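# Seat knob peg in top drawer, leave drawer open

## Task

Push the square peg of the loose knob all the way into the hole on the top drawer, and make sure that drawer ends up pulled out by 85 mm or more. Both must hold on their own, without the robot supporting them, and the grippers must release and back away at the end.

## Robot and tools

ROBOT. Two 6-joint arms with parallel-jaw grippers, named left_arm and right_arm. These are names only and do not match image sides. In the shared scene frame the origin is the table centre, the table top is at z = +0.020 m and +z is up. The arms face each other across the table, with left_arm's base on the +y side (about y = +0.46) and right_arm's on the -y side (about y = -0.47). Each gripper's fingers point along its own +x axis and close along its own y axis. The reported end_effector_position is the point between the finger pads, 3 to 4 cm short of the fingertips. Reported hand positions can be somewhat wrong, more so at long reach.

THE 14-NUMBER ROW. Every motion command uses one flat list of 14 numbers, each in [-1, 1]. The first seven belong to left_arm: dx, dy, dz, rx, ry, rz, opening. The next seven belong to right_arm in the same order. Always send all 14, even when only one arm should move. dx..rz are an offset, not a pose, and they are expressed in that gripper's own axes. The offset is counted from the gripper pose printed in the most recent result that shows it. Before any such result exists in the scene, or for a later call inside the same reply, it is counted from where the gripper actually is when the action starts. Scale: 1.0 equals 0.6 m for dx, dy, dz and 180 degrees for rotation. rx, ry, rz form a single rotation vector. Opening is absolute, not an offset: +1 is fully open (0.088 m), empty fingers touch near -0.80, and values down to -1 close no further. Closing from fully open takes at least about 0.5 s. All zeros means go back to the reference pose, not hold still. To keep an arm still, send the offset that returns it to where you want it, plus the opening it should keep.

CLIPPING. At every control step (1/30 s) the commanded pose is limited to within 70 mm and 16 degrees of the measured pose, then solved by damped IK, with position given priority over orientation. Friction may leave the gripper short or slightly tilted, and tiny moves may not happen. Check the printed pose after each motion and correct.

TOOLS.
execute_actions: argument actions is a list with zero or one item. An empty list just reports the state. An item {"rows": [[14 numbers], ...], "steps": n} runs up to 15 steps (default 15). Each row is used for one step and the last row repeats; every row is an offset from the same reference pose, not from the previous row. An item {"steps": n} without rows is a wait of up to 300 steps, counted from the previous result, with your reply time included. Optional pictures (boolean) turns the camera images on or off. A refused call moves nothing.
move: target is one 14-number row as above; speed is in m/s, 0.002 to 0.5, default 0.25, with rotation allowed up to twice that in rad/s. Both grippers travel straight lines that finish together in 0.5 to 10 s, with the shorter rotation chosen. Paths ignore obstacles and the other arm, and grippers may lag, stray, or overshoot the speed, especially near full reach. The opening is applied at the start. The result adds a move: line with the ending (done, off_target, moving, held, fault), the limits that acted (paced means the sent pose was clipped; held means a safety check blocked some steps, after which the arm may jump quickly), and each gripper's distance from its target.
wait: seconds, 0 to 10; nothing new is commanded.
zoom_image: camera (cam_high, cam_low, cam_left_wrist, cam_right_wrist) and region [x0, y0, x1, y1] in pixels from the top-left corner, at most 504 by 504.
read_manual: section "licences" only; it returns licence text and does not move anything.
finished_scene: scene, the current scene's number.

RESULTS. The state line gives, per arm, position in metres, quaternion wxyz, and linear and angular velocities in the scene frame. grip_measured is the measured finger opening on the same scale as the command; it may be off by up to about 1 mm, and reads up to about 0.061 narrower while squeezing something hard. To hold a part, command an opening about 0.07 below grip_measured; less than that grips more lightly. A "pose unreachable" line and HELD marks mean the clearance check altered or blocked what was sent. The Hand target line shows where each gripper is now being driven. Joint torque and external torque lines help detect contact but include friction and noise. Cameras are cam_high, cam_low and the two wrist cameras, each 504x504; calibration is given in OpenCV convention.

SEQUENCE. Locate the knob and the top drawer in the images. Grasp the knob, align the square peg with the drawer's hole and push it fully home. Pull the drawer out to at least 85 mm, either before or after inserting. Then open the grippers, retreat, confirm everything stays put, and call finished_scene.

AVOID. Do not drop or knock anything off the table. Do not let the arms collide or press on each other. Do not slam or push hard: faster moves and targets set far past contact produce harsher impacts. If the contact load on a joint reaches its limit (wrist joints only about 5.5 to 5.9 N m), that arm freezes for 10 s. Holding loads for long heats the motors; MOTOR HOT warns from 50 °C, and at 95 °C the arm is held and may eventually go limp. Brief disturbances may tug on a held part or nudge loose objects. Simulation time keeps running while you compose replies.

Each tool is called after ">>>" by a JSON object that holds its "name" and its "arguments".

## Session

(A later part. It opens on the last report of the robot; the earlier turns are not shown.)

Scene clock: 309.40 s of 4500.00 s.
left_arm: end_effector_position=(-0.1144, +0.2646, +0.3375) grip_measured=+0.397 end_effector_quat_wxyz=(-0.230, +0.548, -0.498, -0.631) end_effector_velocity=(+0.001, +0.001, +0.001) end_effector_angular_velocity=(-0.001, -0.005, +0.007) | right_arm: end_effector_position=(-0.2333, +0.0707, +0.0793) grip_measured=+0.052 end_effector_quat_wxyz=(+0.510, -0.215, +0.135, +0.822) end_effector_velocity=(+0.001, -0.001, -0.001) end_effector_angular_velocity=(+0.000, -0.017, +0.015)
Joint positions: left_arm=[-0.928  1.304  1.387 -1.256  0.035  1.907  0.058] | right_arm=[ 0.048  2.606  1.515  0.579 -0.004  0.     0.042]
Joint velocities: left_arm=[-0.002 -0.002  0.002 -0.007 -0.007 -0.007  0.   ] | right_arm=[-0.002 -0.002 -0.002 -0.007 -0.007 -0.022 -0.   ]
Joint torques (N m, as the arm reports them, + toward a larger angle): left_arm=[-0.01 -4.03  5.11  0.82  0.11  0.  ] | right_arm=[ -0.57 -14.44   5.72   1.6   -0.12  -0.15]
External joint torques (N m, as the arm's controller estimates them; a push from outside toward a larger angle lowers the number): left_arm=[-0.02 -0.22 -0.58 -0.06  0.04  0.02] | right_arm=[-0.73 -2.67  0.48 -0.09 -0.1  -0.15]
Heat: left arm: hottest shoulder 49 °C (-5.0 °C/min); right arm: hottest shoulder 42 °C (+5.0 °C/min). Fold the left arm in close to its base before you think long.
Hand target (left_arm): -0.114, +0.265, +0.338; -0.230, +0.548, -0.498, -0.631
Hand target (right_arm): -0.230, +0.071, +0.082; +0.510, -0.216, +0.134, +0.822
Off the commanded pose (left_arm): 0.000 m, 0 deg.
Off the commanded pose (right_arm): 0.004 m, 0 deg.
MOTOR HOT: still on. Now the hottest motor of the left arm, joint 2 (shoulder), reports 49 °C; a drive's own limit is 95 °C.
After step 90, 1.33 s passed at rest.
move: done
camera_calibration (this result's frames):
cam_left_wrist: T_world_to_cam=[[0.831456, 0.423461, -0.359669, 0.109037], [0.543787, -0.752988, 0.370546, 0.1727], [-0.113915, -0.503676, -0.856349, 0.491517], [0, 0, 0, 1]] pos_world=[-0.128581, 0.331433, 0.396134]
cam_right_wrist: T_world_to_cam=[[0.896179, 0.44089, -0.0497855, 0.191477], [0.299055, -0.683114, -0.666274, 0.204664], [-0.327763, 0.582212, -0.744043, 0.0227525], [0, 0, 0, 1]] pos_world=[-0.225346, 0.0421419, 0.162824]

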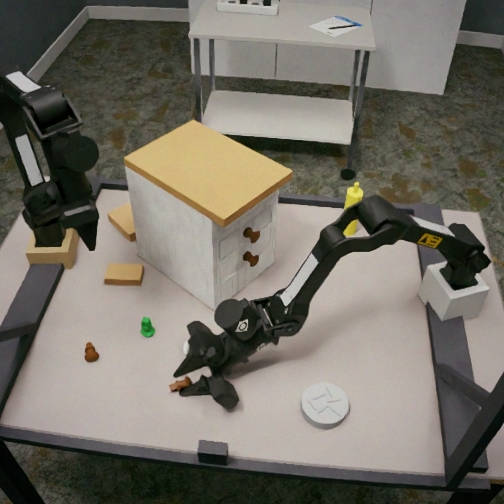

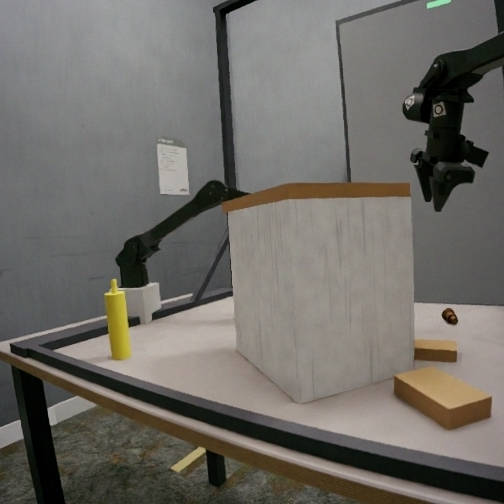

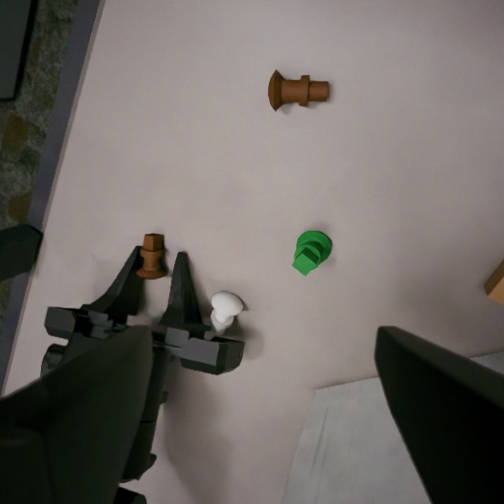

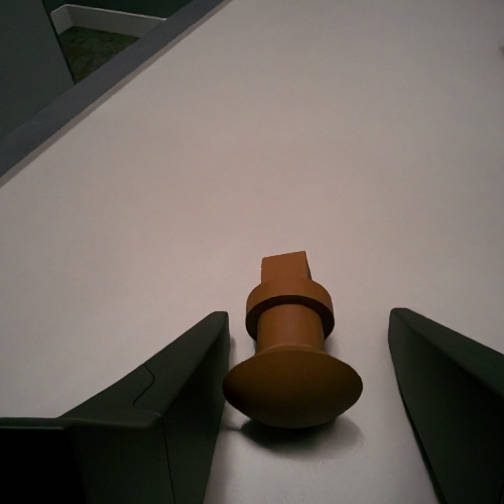

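>>> {"name": "move", "arguments": {"target": [0,0,0,0,0,0,0.4,0,-0.012,0.0,0,0,0,0.05], "speed": 0.008}}

>>> {"name": "zoom_image", "arguments": {"camera": "cam_right_wrist", "region": [220,230,380,390]}}

Scene clock: 313.27 s of 4500.00 s.
left_arm: end_effector_position=(-0.1144, +0.2646, +0.3375) grip_measured=+0.397 end_effector_quat_wxyz=(-0.230, +0.548, -0.498, -0.631) end_effector_velocity=(+0.001, -0.002, +0.000) end_effector_angular_velocity=(-0.017, -0.008, +0.013) | right_arm: end_effector_position=(-0.2293, +0.0727, +0.0794) grip_measured=+0.052 end_effector_quat_wxyz=(+0.510, -0.214, +0.135, +0.822) end_effector_velocity=(+0.000, -0.000, +0.003) end_effector_angular_velocity=(+0.008, +0.001, +0.008)
Joint positions: left_arm=[-0.928  1.304  1.387 -1.256  0.035  1.907  0.058] | right_arm=[ 0.039  2.606  1.515  0.579 -0.013 -0.003  0.042]
Joint velocities: left_arm=[-0.002 -0.002 -0.002  0.007 -0.022 -0.007 -0.   ] | right_arm=[-0.002 -0.007 -0.007  0.007 -0.007 -0.007 -0.   ]
Joint torques (N m, as the arm reports them, + toward a larger angle): left_arm=[ 0.   -4.04  5.35  0.79  0.08 -0.03] | right_arm=[ -0.4  -13.25   6.39   1.9   -0.1   -0.14]
External joint torques (N m, as the arm's controller estimates them; a push from outside toward a larger angle lowers the number): left_arm=[ 0.   -0.26 -0.35 -0.11  0.01 -0.01] | right_arm=[-0.48 -1.16  0.96  0.14 -0.08 -0.15]
Heat: left arm: hottest shoulder 48 °C (-7.0 °C/min); right arm: hottest shoulder 43 °C (+6.0 °C/min). Fold the left arm in close to its base before you think long.
Hand target (left_arm): -0.114, +0.265, +0.338; -0.230, +0.548, -0.498, -0.631
Hand target (right_arm): -0.227, +0.074, +0.079; +0.510, -0.215, +0.135, +0.822
Off the commanded pose (left_arm): 0.000 m, 0 deg.
Off the commanded pose (right_arm): 0.003 m, 0 deg.
MOTOR HOT: still on. Now the hottest motor of the left arm, joint 2 (shoulder), reports 48 °C; a drive's own limit is 95 °C.
move: done
camera_calibration (this result's frames):
cam_left_wrist: T_world_to_cam=[[0.831456, 0.423461, -0.359669, 0.109037], [0.543787, -0.752988, 0.370546, 0.1727], [-0.113915, -0.503676, -0.856349, 0.491517], [0, 0, 0, 1]] pos_world=[-0.128581, 0.331433, 0.396134]
cam_right_wrist: T_world_to_cam=[[0.896194, 0.440712, -0.0510882, 0.187174], [0.297899, -0.683082, -0.666825, 0.204732], [-0.328775, 0.582385, -0.743461, 0.0226988], [0, 0, 0, 1]] pos_world=[-0.221271, 0.0441392, 0.162958]

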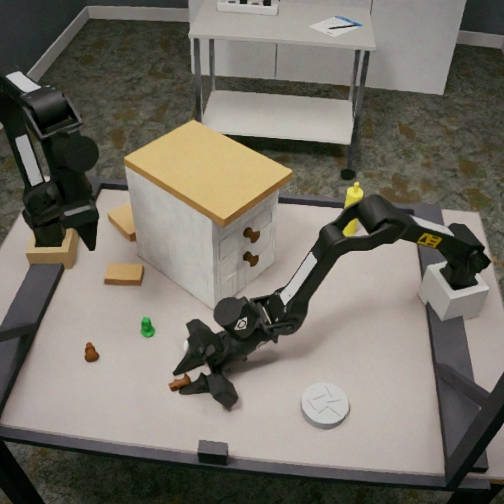

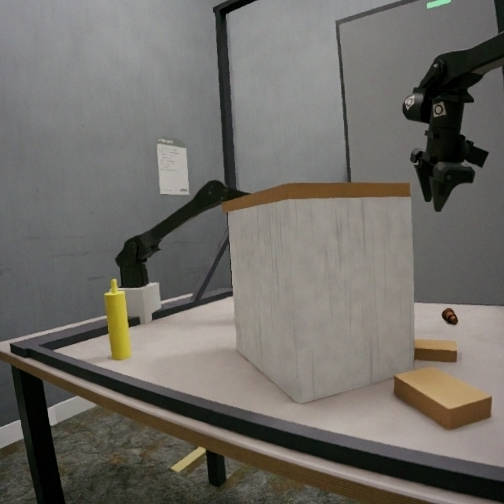

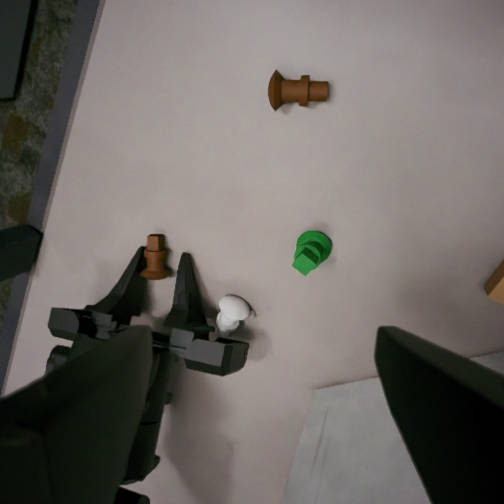

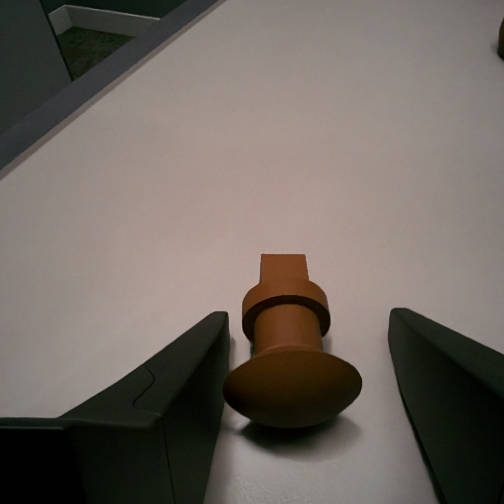

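Region (220, 230, 380, 390) of cam_right_wrist's 504x504 image, scaled by 3.150, with more detail than that image has.

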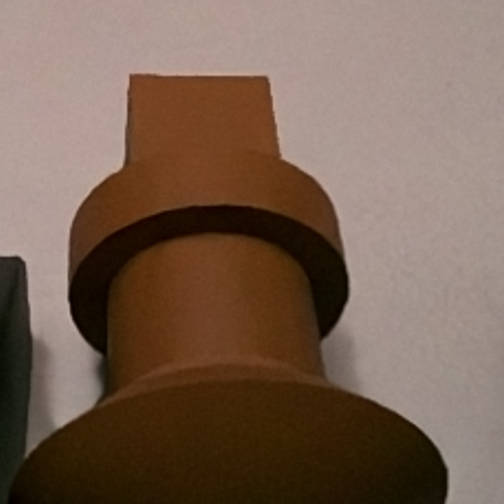

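>>> {"name": "move", "arguments": {"target": [0,0,0,0,0,0,0.4,0,0.009,0.0,0,0,0,0.05], "speed": 0.008}}

Scene clock: 317.40 s of 4500.00 s.
left_arm: end_effector_position=(-0.1144, +0.2646, +0.3375) grip_measured=+0.397 end_effector_quat_wxyz=(-0.230, +0.548, -0.498, -0.631) end_effector_velocity=(+0.002, +0.001, -0.001) end_effector_angular_velocity=(+0.003, -0.008, +0.007) | right_arm: end_effector_position=(-0.2319, +0.0715, +0.0795) grip_measured=+0.052 end_effector_quat_wxyz=(+0.510, -0.215, +0.134, +0.822) end_effector_velocity=(-0.000, +0.001, +0.005) end_effector_angular_velocity=(+0.012, +0.003, +0.008)
Joint positions: left_arm=[-0.928  1.304  1.387 -1.256  0.035  1.907  0.058] | right_arm=[ 0.045  2.606  1.515  0.58  -0.007 -0.003  0.042]
Joint velocities: left_arm=[-0.002 -0.002 -0.002 -0.007 -0.007 -0.007 -0.   ] | right_arm=[-0.002 -0.007 -0.002  0.007 -0.007 -0.007  0.   ]
Joint torques (N m, as the arm reports them, + toward a larger angle): left_arm=[-0.01 -3.91  5.39  0.83  0.1  -0.03] | right_arm=[  0.35 -13.32   6.28   1.93   0.11   0.18]
External joint torques (N m, as the arm's controller estimates them; a push from outside toward a larger angle lowers the number): left_arm=[ 0.   -0.12 -0.27 -0.04  0.03 -0.01] | right_arm=[ 0.41 -1.26  0.86  0.18  0.11  0.17]
Heat: left arm: hottest shoulder 48 °C (-8.1 °C/min); right arm: hottest shoulder 44 °C (+7.0 °C/min). Fold the left arm in close to its base before you think long.
Hand target (left_arm): -0.114, +0.265, +0.338; -0.230, +0.548, -0.498, -0.631
Hand target (right_arm): -0.234, +0.070, +0.079; +0.510, -0.214, +0.135, +0.822
Off the commanded pose (left_arm): 0.000 m, 0 deg.
Off the commanded pose (right_arm): 0.003 m, 0 deg.
MOTOR HOT: still on. Now the hottest motor of the left arm, joint 2 (shoulder), reports 48 °C; a drive's own limit is 95 °C.
After step 90, 0.23 s passed at rest.
move: done
camera_calibration (this result's frames):
cam_left_wrist: T_world_to_cam=[[0.831456, 0.423461, -0.359669, 0.109037], [0.543787, -0.752988, 0.370546, 0.1727], [-0.113915, -0.503676, -0.856349, 0.491517], [0, 0, 0, 1]] pos_world=[-0.128581, 0.331433, 0.396134]
cam_right_wrist: T_world_to_cam=[[0.8958, 0.441733, -0.0491375, 0.189734], [0.299695, -0.681971, -0.667157, 0.205087], [-0.328216, 0.582913, -0.743295, 0.0226793], [0, 0, 0, 1]] pos_world=[-0.223984, 0.0428313, 0.163006]

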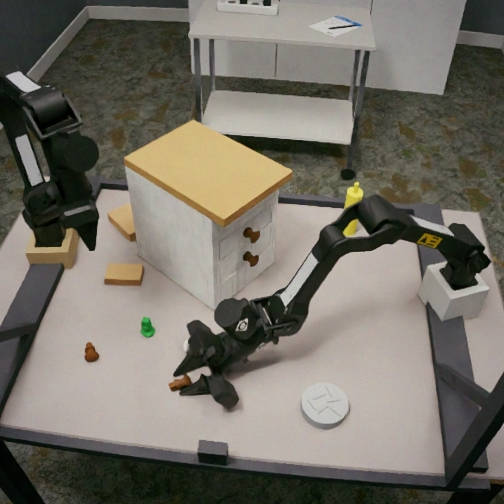

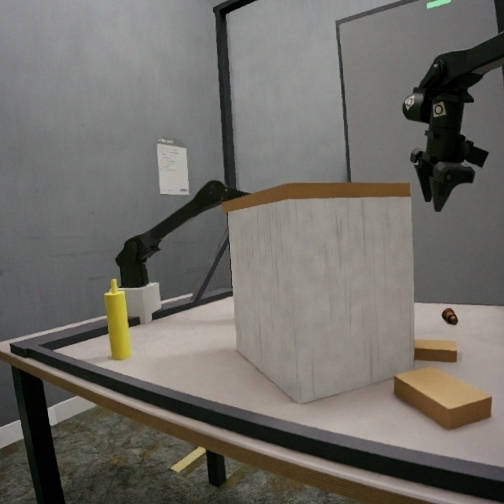

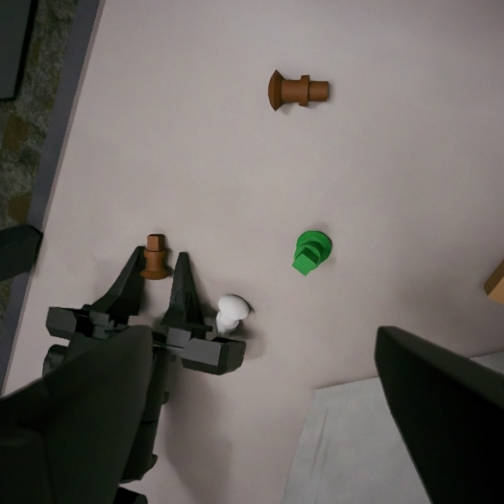

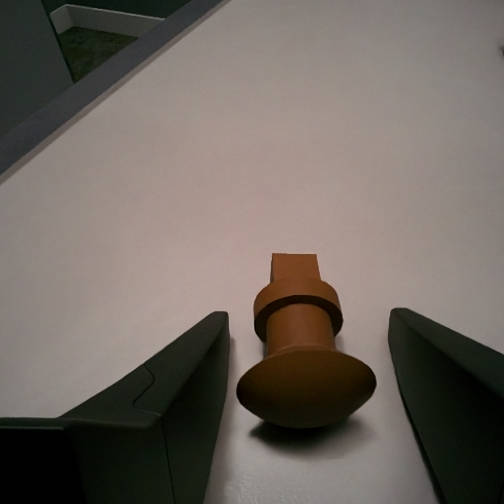

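Centred and level. Close.

>>> {"name": "move", "arguments": {"target": [0,0,0,0,0,0,0.4,0,0,0,0,0,0,-0.6]}}

>>> {"name": "move", "arguments": {"target": [0,0,0,0,0,0,0.4,-0.07,0,0.11,0,0,0,-0.6], "speed": 0.08}}

Scene clock: 320.07 s of 4500.00 s.
left_arm: end_effector_position=(-0.1144, +0.2646, +0.3375) grip_measured=+0.397 end_effector_quat_wxyz=(-0.230, +0.548, -0.498, -0.631) end_effector_velocity=(+0.002, +0.001, -0.001) end_effector_angular_velocity=(+0.003, -0.008, +0.007) | right_arm: end_effector_position=(-0.2319, +0.0716, +0.0796) grip_measured=-0.355 end_effector_quat_wxyz=(+0.510, -0.214, +0.134, +0.822) end_effector_velocity=(+0.002, +0.001, +0.001) end_effector_angular_velocity=(+0.002, -0.010, -0.005)
Joint positions: left_arm=[-0.928  1.304  1.387 -1.256  0.035  1.907  0.058] | right_arm=[ 0.045  2.606  1.515  0.58  -0.007 -0.003  0.022]
Joint velocities: left_arm=[-0.002 -0.002 -0.002 -0.007 -0.007 -0.007 -0.   ] | right_arm=[-0.002 -0.002  0.002 -0.007  0.007 -0.007 -0.   ]
Joint torques (N m, as the arm reports them, + toward a larger angle): left_arm=[-0.03 -4.05  5.22  0.81  0.07  0.  ] | right_arm=[ -0.03 -13.33   6.37   1.91  -0.02  -0.02]
External joint torques (N m, as the arm's controller estimates them; a push from outside toward a larger angle lowers the number): left_arm=[-0.03 -0.26 -0.45 -0.07  0.    0.02] | right_arm=[ 0.06 -1.31  0.95  0.16 -0.02 -0.03]
Heat: left arm: hottest shoulder 47 °C (-10.1 °C/min); right arm: hottest shoulder 45 °C (+8.1 °C/min).
Hand target (left_arm): -0.114, +0.265, +0.338; -0.230, +0.548, -0.498, -0.631
Hand target (right_arm): -0.232, +0.072, +0.079; +0.510, -0.215, +0.134, +0.822
Off the commanded pose (left_arm): 0.000 m, 0 deg.
Off the commanded pose (right_arm): 0.000 m, 0 deg.
MOTOR HOT: cleared. Now the hottest motor of the left arm, joint 2 (shoulder), reports 47 °C.
move: done
camera_calibration (this result's frames):
cam_left_wrist: T_world_to_cam=[[0.831456, 0.423461, -0.359669, 0.109037], [0.543787, -0.752988, 0.370546, 0.1727], [-0.113915, -0.503676, -0.856349, 0.491517], [0, 0, 0, 1]] pos_world=[-0.128581, 0.331433, 0.396134]
cam_right_wrist: T_world_to_cam=[[0.895939, 0.441473, -0.0489472, 0.189719], [0.299357, -0.681558, -0.66773, 0.205184], [-0.328145, 0.583593, -0.742792, 0.0226625], [0, 0, 0, 1]] pos_world=[-0.223964, 0.0428632, 0.163127]

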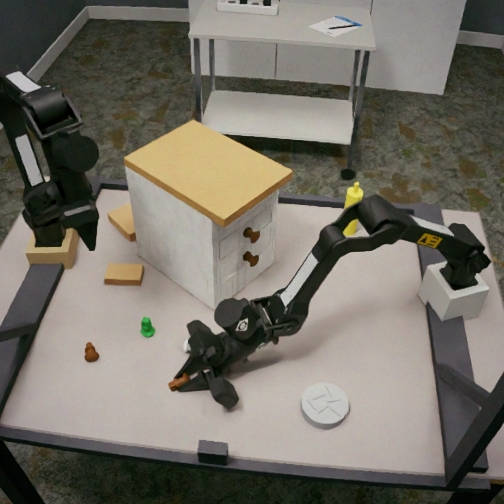

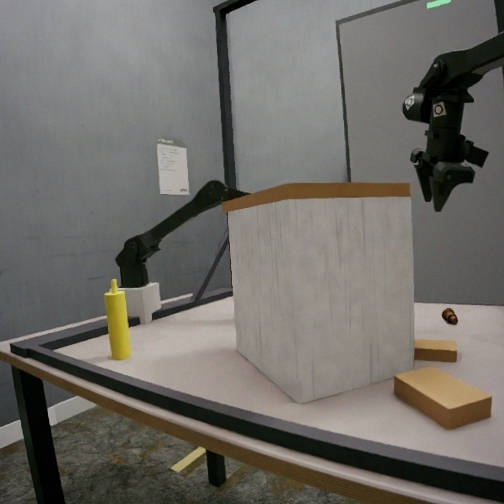

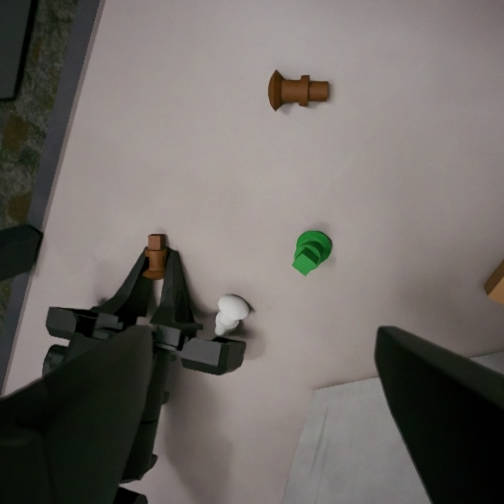

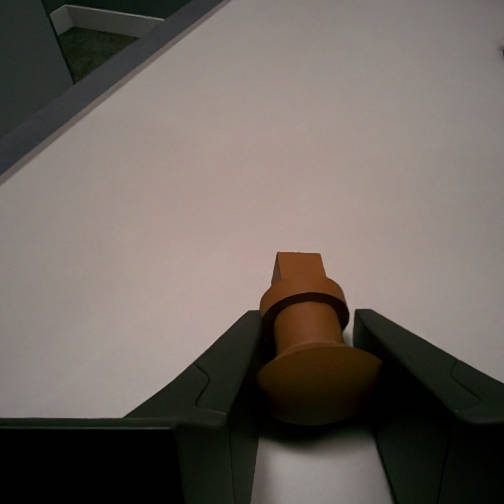

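Scene clock: 321.43 s of 4500.00 s.
left_arm: end_effector_position=(-0.1144, +0.2646, +0.3375) grip_measured=+0.397 end_effector_quat_wxyz=(-0.230, +0.548, -0.498, -0.631) end_effector_velocity=(+0.006, +0.001, -0.002) end_effector_angular_velocity=(+0.004, -0.028, +0.018) | right_arm: end_effector_position=(-0.2315, +0.0708, +0.1564) grip_measured=-0.355 end_effector_quat_wxyz=(+0.510, -0.212, +0.133, +0.823) end_effector_velocity=(+0.005, -0.009, -0.015) end_effector_angular_velocity=(-0.045, -0.025, +0.008)
Joint positions: left_arm=[-0.928  1.304  1.387 -1.256  0.035  1.907  0.058] | right_arm=[ 0.045  2.4    1.487  0.407 -0.007 -0.003  0.022]
Joint velocities: left_arm=[ 0.002 -0.002 -0.002 -0.022 -0.022 -0.007 -0.   ] | right_arm=[-0.002 -0.002 -0.032 -0.022 -0.007 -0.007  0.   ]
Joint torques (N m, as the arm reports them, + toward a larger angle): left_arm=[ 0.02 -4.01  5.26  0.82  0.07 -0.03] | right_arm=[ -0.03 -14.79   5.62   1.92  -0.04  -0.03]
External joint torques (N m, as the arm's controller estimates them; a push from outside toward a larger angle lowers the number): left_arm=[-0.01 -0.27 -0.37 -0.05  0.01 -0.01] | right_arm=[-0.01 -3.24 -0.34  0.2  -0.03 -0.04]
Heat: left arm: hottest shoulder 47 °C (-10.1 °C/min); right arm: hottest shoulder 46 °C (+9.1 °C/min).
Hand target (left_arm): -0.114, +0.265, +0.338; -0.230, +0.548, -0.498, -0.631
Hand target (right_arm): -0.230, +0.068, +0.158; +0.510, -0.214, +0.134, +0.822
Off the commanded pose (left_arm): 0.000 m, 0 deg.
Off the commanded pose (right_arm): 0.004 m, 0 deg.
move: done
camera_calibration (this result's frames):
cam_left_wrist: T_world_to_cam=[[0.831456, 0.423461, -0.359669, 0.109037], [0.543787, -0.752988, 0.370546, 0.1727], [-0.113915, -0.503676, -0.856349, 0.491517], [0, 0, 0, 1]] pos_world=[-0.128581, 0.331433, 0.396134]
cam_right_wrist: T_world_to_cam=[[0.895841, 0.441674, -0.048924, 0.193441], [0.298016, -0.678803, -0.671128, 0.255813], [-0.32963, 0.586644, -0.739725, 0.0792425], [0, 0, 0, 1]] pos_world=[-0.223408, 0.0417218, 0.239765]

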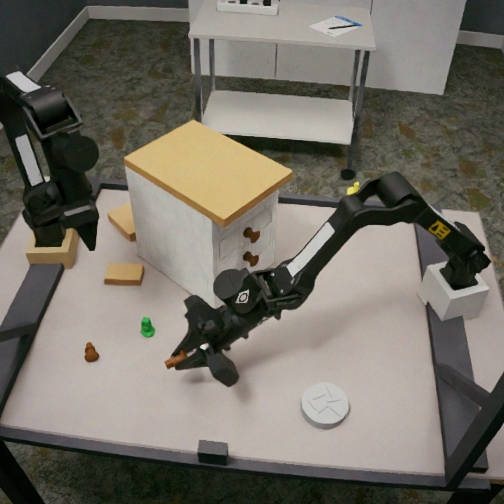

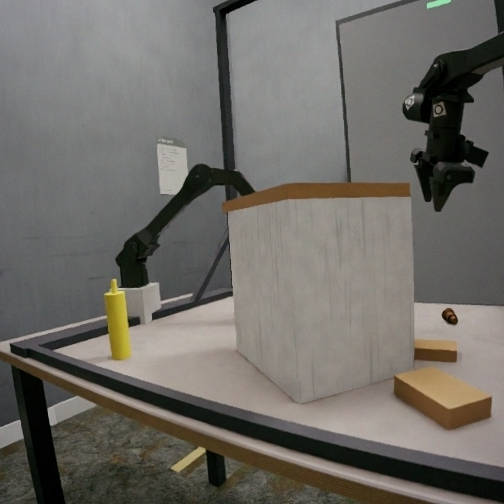

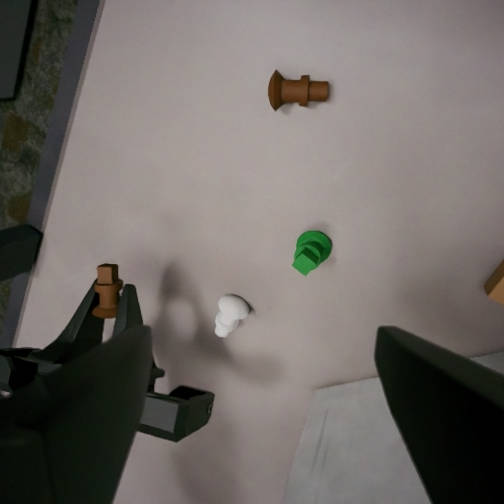

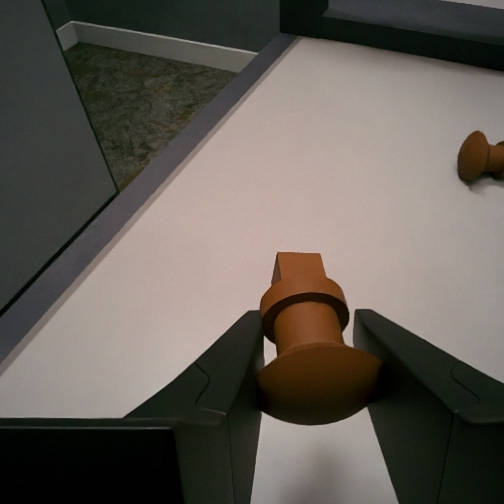

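>>> {"name": "execute_actions", "arguments": {"actions": []}}

Scene clock: 334.97 s of 4500.00 s.
left_arm: end_effector_position=(-0.1144, +0.2646, +0.3375) grip_measured=+0.397 end_effector_quat_wxyz=(-0.230, +0.548, -0.498, -0.631) end_effector_velocity=(+0.001, +0.002, -0.001) end_effector_angular_velocity=(+0.007, -0.004, +0.016) | right_arm: end_effector_position=(-0.2313, +0.0705, +0.1558) grip_measured=-0.355 end_effector_quat_wxyz=(+0.510, -0.213, +0.133, +0.823) end_effector_velocity=(+0.002, -0.002, -0.004) end_effector_angular_velocity=(-0.024, -0.001, +0.000)
Joint positions: left_arm=[-0.928  1.304  1.387 -1.256  0.035  1.907  0.058] | right_arm=[ 0.045  2.4    1.486  0.407 -0.007 -0.003  0.022]
Joint velocities: left_arm=[-0.007 -0.002 -0.002 -0.007 -0.007 -0.022 -0.   ] | right_arm=[-0.002 -0.002 -0.002 -0.022 -0.007  0.007 -0.   ]
Joint torques (N m, as the arm reports them, + toward a larger angle): left_arm=[ 0.07 -4.14  5.29  0.8   0.08 -0.01] | right_arm=[ -0.08 -14.74   5.49   1.84  -0.03  -0.02]
External joint torques (N m, as the arm's controller estimates them; a push from outside toward a larger angle lowers the number): left_arm=[ 0.08 -0.35 -0.36 -0.06  0.01  0.01] | right_arm=[-0.06 -3.08 -0.52  0.11 -0.02 -0.03]
Heat: left arm: hottest shoulder 45 °C (-14.2 °C/min); right arm: hottest shoulder 49 °C (+12.2 °C/min).
Hand target (left_arm): -0.114, +0.265, +0.338; -0.230, +0.548, -0.498, -0.631
Hand target (right_arm): -0.230, +0.068, +0.158; +0.510, -0.214, +0.134, +0.822
Off the commanded pose (left_arm): 0.000 m, 0 deg.
Off the commanded pose (right_arm): 0.004 m, 0 deg.
Steps of this call (steps 1 to 90: nothing new was sent; then 10.53 s passed at rest). Readings (end_effector_position):
1: left_arm (-0.1144, +0.2646, +0.3375) | right_arm (-0.2314, +0.0706, +0.1560)
2: left_arm (-0.1144, +0.2646, +0.3375) | right_arm (-0.2313, +0.0705, +0.1558)
4: left_arm (-0.1144, +0.2646, +0.3375) | right_arm (-0.2313, +0.0705, +0.1558)
8: left_arm (-0.1144, +0.2646, +0.3375) | right_arm (-0.2313, +0.0705, +0.1558)
90: the state above
camera_calibration (this result's frames):
cam_left_wrist: T_world_to_cam=[[0.831456, 0.423461, -0.359669, 0.109037], [0.543787, -0.752988, 0.370546, 0.1727], [-0.113915, -0.503676, -0.856349, 0.491517], [0, 0, 0, 1]] pos_world=[-0.128581, 0.331433, 0.396134]
cam_right_wrist: T_world_to_cam=[[0.895881, 0.44159, -0.0489338, 0.193431], [0.298576, -0.679952, -0.669714, 0.255125], [-0.329012, 0.585374, -0.741005, 0.0794952], [0, 0, 0, 1]] pos_world=[-0.223311, 0.041521, 0.239232]

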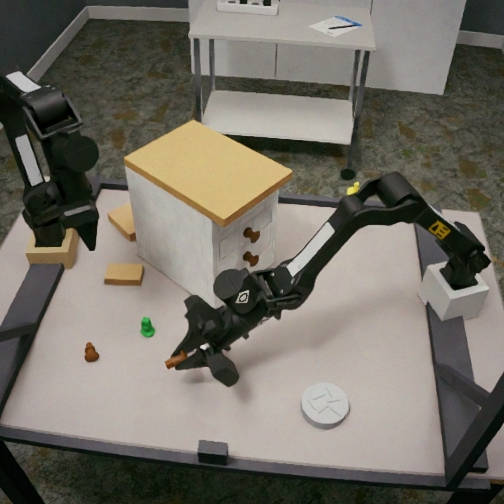

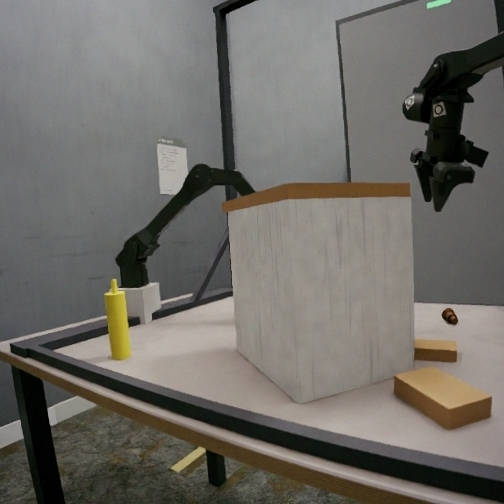

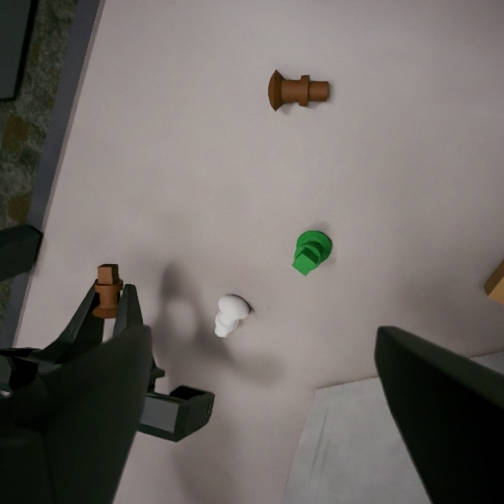

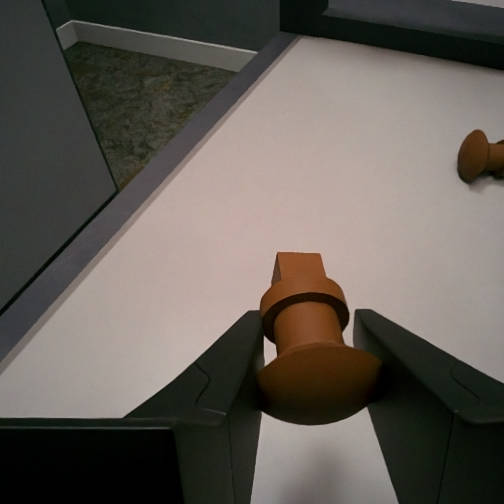

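>>> {"name": "move", "arguments": {"target": [0,0,0,0,0,0,0.4,-0.049,0,0.0875,0,0,0,-0.6], "speed": 0.12}}

Scene clock: 344.60 s of 4500.00 s.
left_arm: end_effector_position=(-0.1144, +0.2646, +0.3375) grip_measured=+0.397 end_effector_quat_wxyz=(-0.230, +0.548, -0.498, -0.631) end_effector_velocity=(+0.000, +0.003, -0.001) end_effector_angular_velocity=(+0.012, +0.002, +0.001) | right_arm: end_effector_position=(-0.2302, +0.0682, +0.2055) grip_measured=-0.355 end_effector_quat_wxyz=(+0.509, -0.221, +0.138, +0.820) end_effector_velocity=(+0.000, -0.005, -0.009) end_effector_angular_velocity=(-0.045, -0.003, +0.013)
Joint positions: left_arm=[-0.928  1.304  1.387 -1.256  0.035  1.907  0.058] | right_arm=[ 0.045  2.283  1.521  0.234 -0.007 -0.003  0.022]
Joint velocities: left_arm=[-0.002 -0.002 -0.002 -0.007  0.007 -0.007 -0.   ] | right_arm=[-0.002  0.002 -0.002 -0.037 -0.022  0.007 -0.   ]
Joint torques (N m, as the arm reports them, + toward a larger angle): left_arm=[ 0.06 -4.    5.26  0.83  0.06  0.05] | right_arm=[ -0.06 -14.15   8.91   1.94  -0.03  -0.02]
External joint torques (N m, as the arm's controller estimates them; a push from outside toward a larger angle lowers the number): left_arm=[ 0.06 -0.24 -0.44 -0.07 -0.02  0.07] | right_arm=[-0.08 -2.72  2.47  0.22 -0.02 -0.02]
Heat: left arm: hottest shoulder 44 °C (-12.1 °C/min); right arm: hottest shoulder 51 °C (+13.1 °C/min). Fold the right arm in close to its base before you think long.
Hand target (left_arm): -0.114, +0.265, +0.338; -0.230, +0.548, -0.498, -0.631
Hand target (right_arm): -0.231, +0.071, +0.216; +0.510, -0.213, +0.133, +0.823
Off the commanded pose (left_arm): 0.000 m, 0 deg.
Off the commanded pose (right_arm): 0.011 m, 1 deg.
MOTOR HOT: a motor of the right arm reached 50 °C. Now the hottest motor of the right arm, joint 2 (shoulder), reports 51 °C. The temperature limit of the motors' drives, at which the controller stops that arm, is 95 °C. To cool a motor, set the load down, stop pushing, or move to a pose that needs little force.
After step 90, 5.73 s passed at rest.
move: off_target (right_arm)
camera_calibration (this result's frames):
cam_left_wrist: T_world_to_cam=[[0.831456, 0.423461, -0.359669, 0.109037], [0.543787, -0.752988, 0.370546, 0.1727], [-0.113915, -0.503676, -0.856349, 0.491517], [0, 0, 0, 1]] pos_world=[-0.128581, 0.331433, 0.396134]
cam_right_wrist: T_world_to_cam=[[0.896298, 0.440733, -0.0490235, 0.196049], [0.304215, -0.691541, -0.655152, 0.285603], [-0.322649, 0.572298, -0.753905, 0.123049], [0, 0, 0, 1]] pos_world=[-0.222901, 0.04068, 0.289492]

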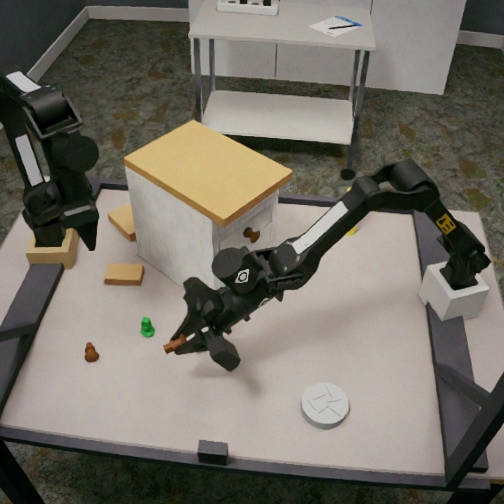

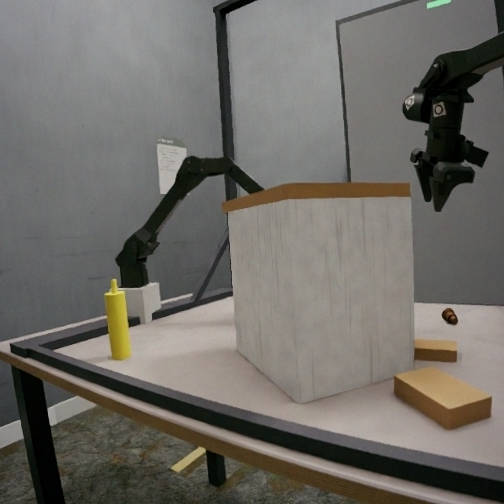

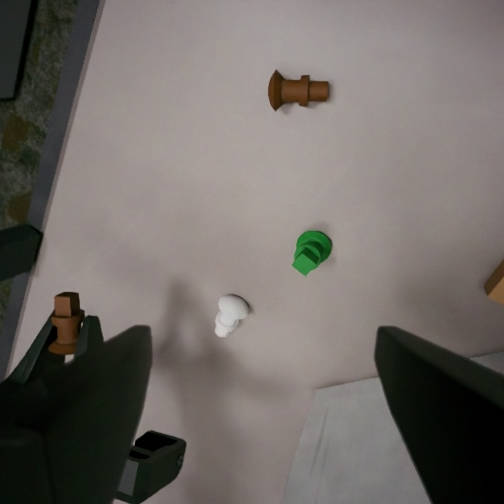

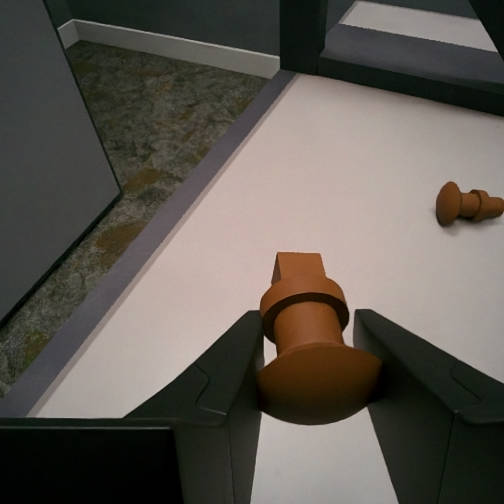

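>>> {"name": "move", "arguments": {"target": [0,0,0,0,0,0,0.4,-0.511,-0.0325,-0.114,0.174,-0.007,-0.299,-0.6], "speed": 0.2}}

Scene clock: 356.33 s of 4500.00 s.
left_arm: end_effector_position=(-0.1144, +0.2646, +0.3375) grip_measured=+0.397 end_effector_quat_wxyz=(-0.230, +0.548, -0.498, -0.631) end_effector_velocity=(-0.000, -0.001, +0.000) end_effector_angular_velocity=(-0.008, +0.002, +0.007) | right_arm: end_effector_position=(-0.0779, -0.1926, +0.2990) grip_measured=-0.354 end_effector_quat_wxyz=(+0.861, -0.115, +0.229, +0.440) end_effector_velocity=(+0.002, -0.002, -0.000) end_effector_angular_velocity=(+0.002, +0.018, -0.019)
Joint positions: left_arm=[-0.928  1.304  1.387 -1.256  0.035  1.907  0.058] | right_arm=[ 0.42   1.482  0.984 -0.867  1.041  1.338  0.022]
Joint velocities: left_arm=[-0.002 -0.002 -0.002  0.007 -0.007 -0.007  0.   ] | right_arm=[-0.002 -0.002  0.002 -0.022 -0.007  0.037 -0.   ]
Joint torques (N m, as the arm reports them, + toward a larger angle): left_arm=[-0.01 -4.07  5.31  0.82  0.07  0.01] | right_arm=[ 0.26 -4.6   8.59  0.48  0.78  0.2 ]
External joint torques (N m, as the arm's controller estimates them; a push from outside toward a larger angle lowers the number): left_arm=[-0.01 -0.29 -0.38 -0.07  0.    0.03] | right_arm=[ 0.29  0.54  2.76 -0.1   0.15  0.19]
Heat: left arm: hottest shoulder 44 °C (-8.1 °C/min); right arm: hottest shoulder 52 °C (+12.2 °C/min). Fold the right arm in close to its base before you think long.
Hand target (left_arm): -0.114, +0.265, +0.338; -0.230, +0.548, -0.498, -0.631
Hand target (right_arm): -0.080, -0.191, +0.301; +0.861, -0.111, +0.227, +0.441
Off the commanded pose (left_arm): 0.000 m, 0 deg.
Off the commanded pose (right_arm): 0.003 m, 1 deg.
MOTOR HOT: still on. Now the hottest motor of the right arm, joint 2 (shoulder), reports 52 °C; a drive's own limit is 95 °C.
After step 90, 5.43 s passed at rest.
move: done
camera_calibration (this result's frames):
cam_left_wrist: T_world_to_cam=[[0.831456, 0.423461, -0.359669, 0.109037], [0.543787, -0.752988, 0.370546, 0.1727], [-0.113915, -0.503676, -0.856349, 0.491517], [0, 0, 0, 1]] pos_world=[-0.128581, 0.331433, 0.396134]
cam_right_wrist: T_world_to_cam=[[0.808073, -0.5869, -0.0506537, -0.0252953], [-0.466886, -0.585645, -0.662599, 0.082754], [0.359215, 0.559078, -0.747259, 0.440472], [0, 0, 0, 1]] pos_world=[-0.099147, -0.21264, 0.382698]

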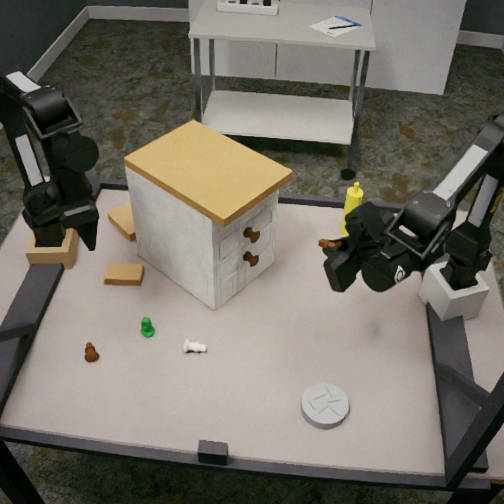

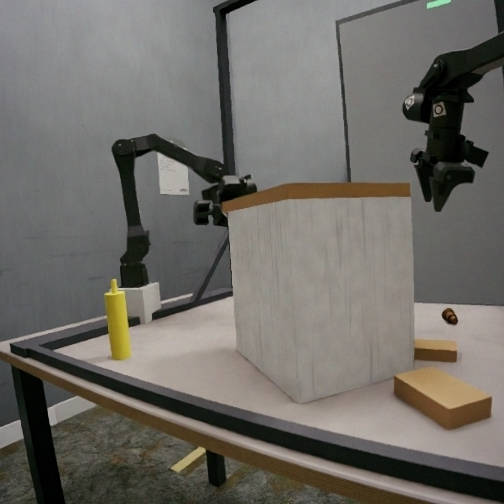

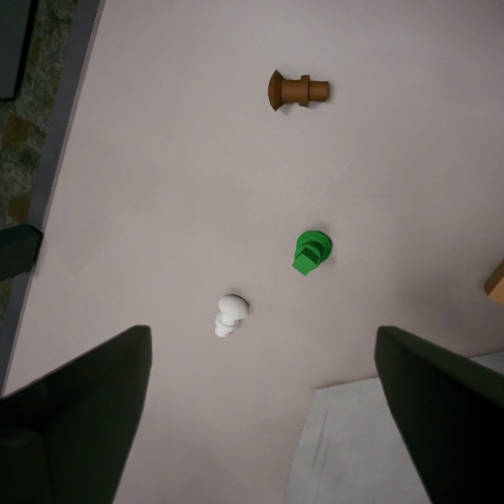

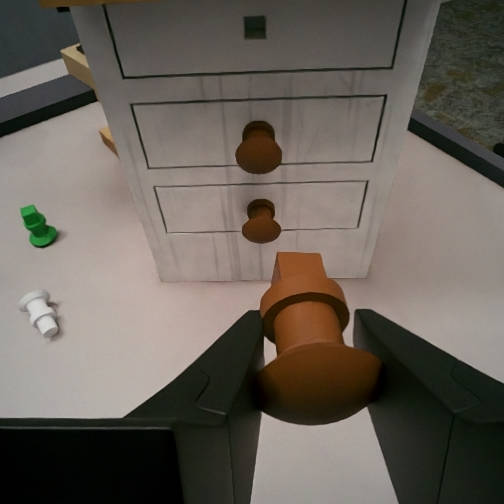

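>>> {"name": "move", "arguments": {"target": [0,0,0,0,0,0,0.4,0.202,0.0153,0.103,0,0,0,-0.6], "speed": 0.1}}

Scene clock: 368.40 s of 4500.00 s.
left_arm: end_effector_position=(-0.1144, +0.2646, +0.3375) grip_measured=+0.397 end_effector_quat_wxyz=(-0.230, +0.548, -0.498, -0.631) end_effector_velocity=(+0.000, +0.003, -0.001) end_effector_angular_velocity=(+0.012, +0.002, +0.001) | right_arm: end_effector_position=(-0.0047, -0.0812, +0.2913) grip_measured=-0.354 end_effector_quat_wxyz=(+0.861, -0.116, +0.229, +0.439) end_effector_velocity=(+0.004, -0.001, -0.002) end_effector_angular_velocity=(-0.021, -0.025, -0.001)
Joint positions: left_arm=[-0.928  1.304  1.387 -1.256  0.035  1.907  0.058] | right_arm=[-0.024  1.587  0.983 -0.219  0.827  0.671  0.022]
Joint velocities: left_arm=[-0.002 -0.002 -0.002 -0.007  0.007 -0.007 -0.   ] | right_arm=[-0.007  0.002 -0.002 -0.007  0.007 -0.022 -0.   ]
Joint torques (N m, as the arm reports them, + toward a larger angle): left_arm=[ 0.05 -4.19  5.26  0.83  0.07  0.02] | right_arm=[-0.09 -5.91  9.33  1.57  0.27 -0.13]
External joint torques (N m, as the arm's controller estimates them; a push from outside toward a larger angle lowers the number): left_arm=[ 0.06 -0.43 -0.4  -0.05  0.    0.04] | right_arm=[-0.07  0.63  2.95  0.28 -0.14 -0.14]
Heat: left arm: hottest shoulder 43 °C (-6.0 °C/min); right arm: hottest shoulder 48 °C (+6.0 °C/min). Fold the right arm in close to its base before you think long.
Hand target (left_arm): -0.114, +0.265, +0.338; -0.230, +0.548, -0.498, -0.631
Hand target (right_arm): -0.005, -0.077, +0.292; +0.860, -0.115, +0.230, +0.441
Off the commanded pose (left_arm): 0.000 m, 0 deg.
Off the commanded pose (right_arm): 0.005 m, 0 deg.
MOTOR HOT: still on. Now the hottest motor of the right arm, joint 2 (shoulder), reports 48 °C; a drive's own limit is 95 °C.
After step 90, 7.23 s passed at rest.
move: done
camera_calibration (this result's frames):
cam_left_wrist: T_world_to_cam=[[0.831456, 0.423461, -0.359669, 0.109037], [0.543787, -0.752988, 0.370546, 0.1727], [-0.113915, -0.503676, -0.856349, 0.491517], [0, 0, 0, 1]] pos_world=[-0.128581, 0.331433, 0.396134]
cam_right_wrist: T_world_to_cam=[[0.806719, -0.588964, -0.0482347, -0.020282], [-0.467623, -0.586344, -0.66146, 0.176626], [0.361294, 0.556168, -0.748428, 0.346273], [0, 0, 0, 1]] pos_world=[-0.02615, -0.100968, 0.375013]

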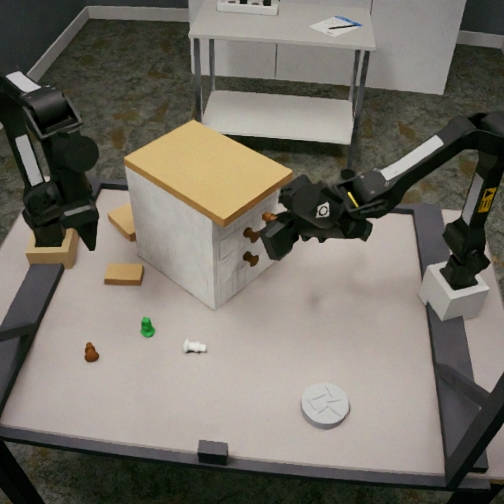

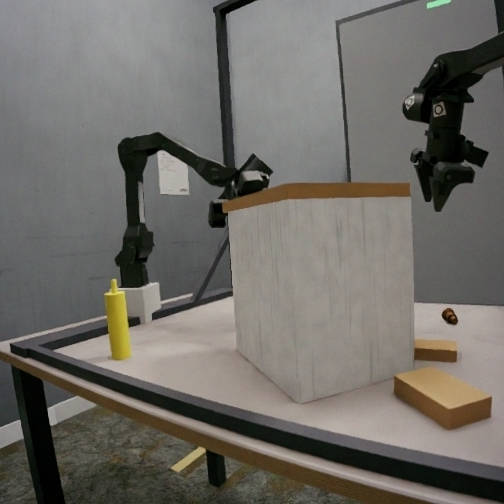

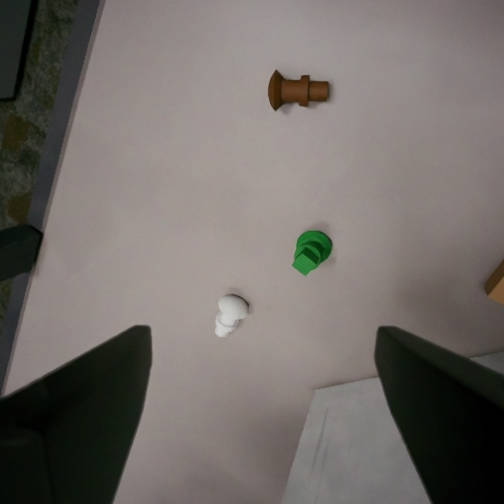

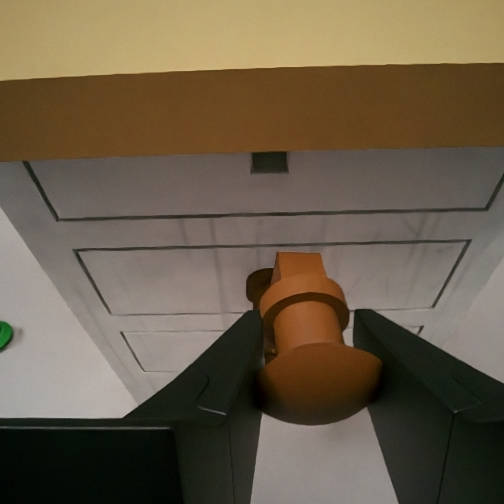

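>>> {"name": "zoom_image", "arguments": {"camera": "cam_right_wrist", "region": [200,130,400,330]}}

>>> {"name": "zoom_image", "arguments": {"camera": "cam_high", "region": [200,160,340,280]}}

Region (200, 130, 400, 330) of cam_right_wrist's 504x504 image, scaled by 2.520, with more detail than that image has.

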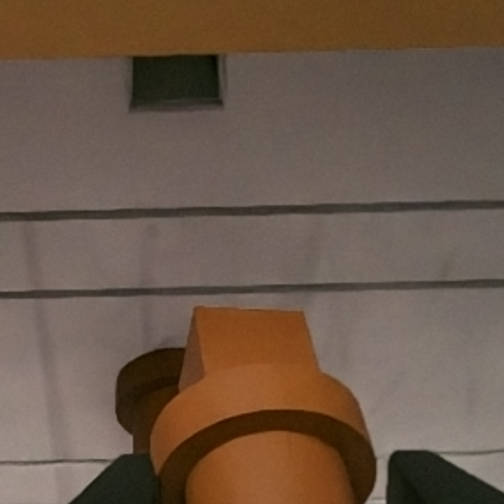

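Region (200, 160, 340, 280) of cam_high's 504x504 image, scaled by 3.600, with more detail than that image has; it fills the top 432 rows of this view, and the rest is white.

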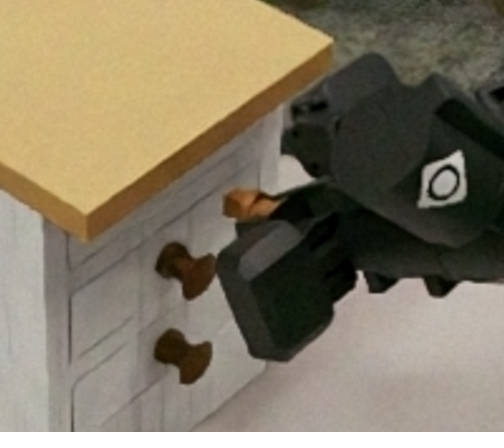

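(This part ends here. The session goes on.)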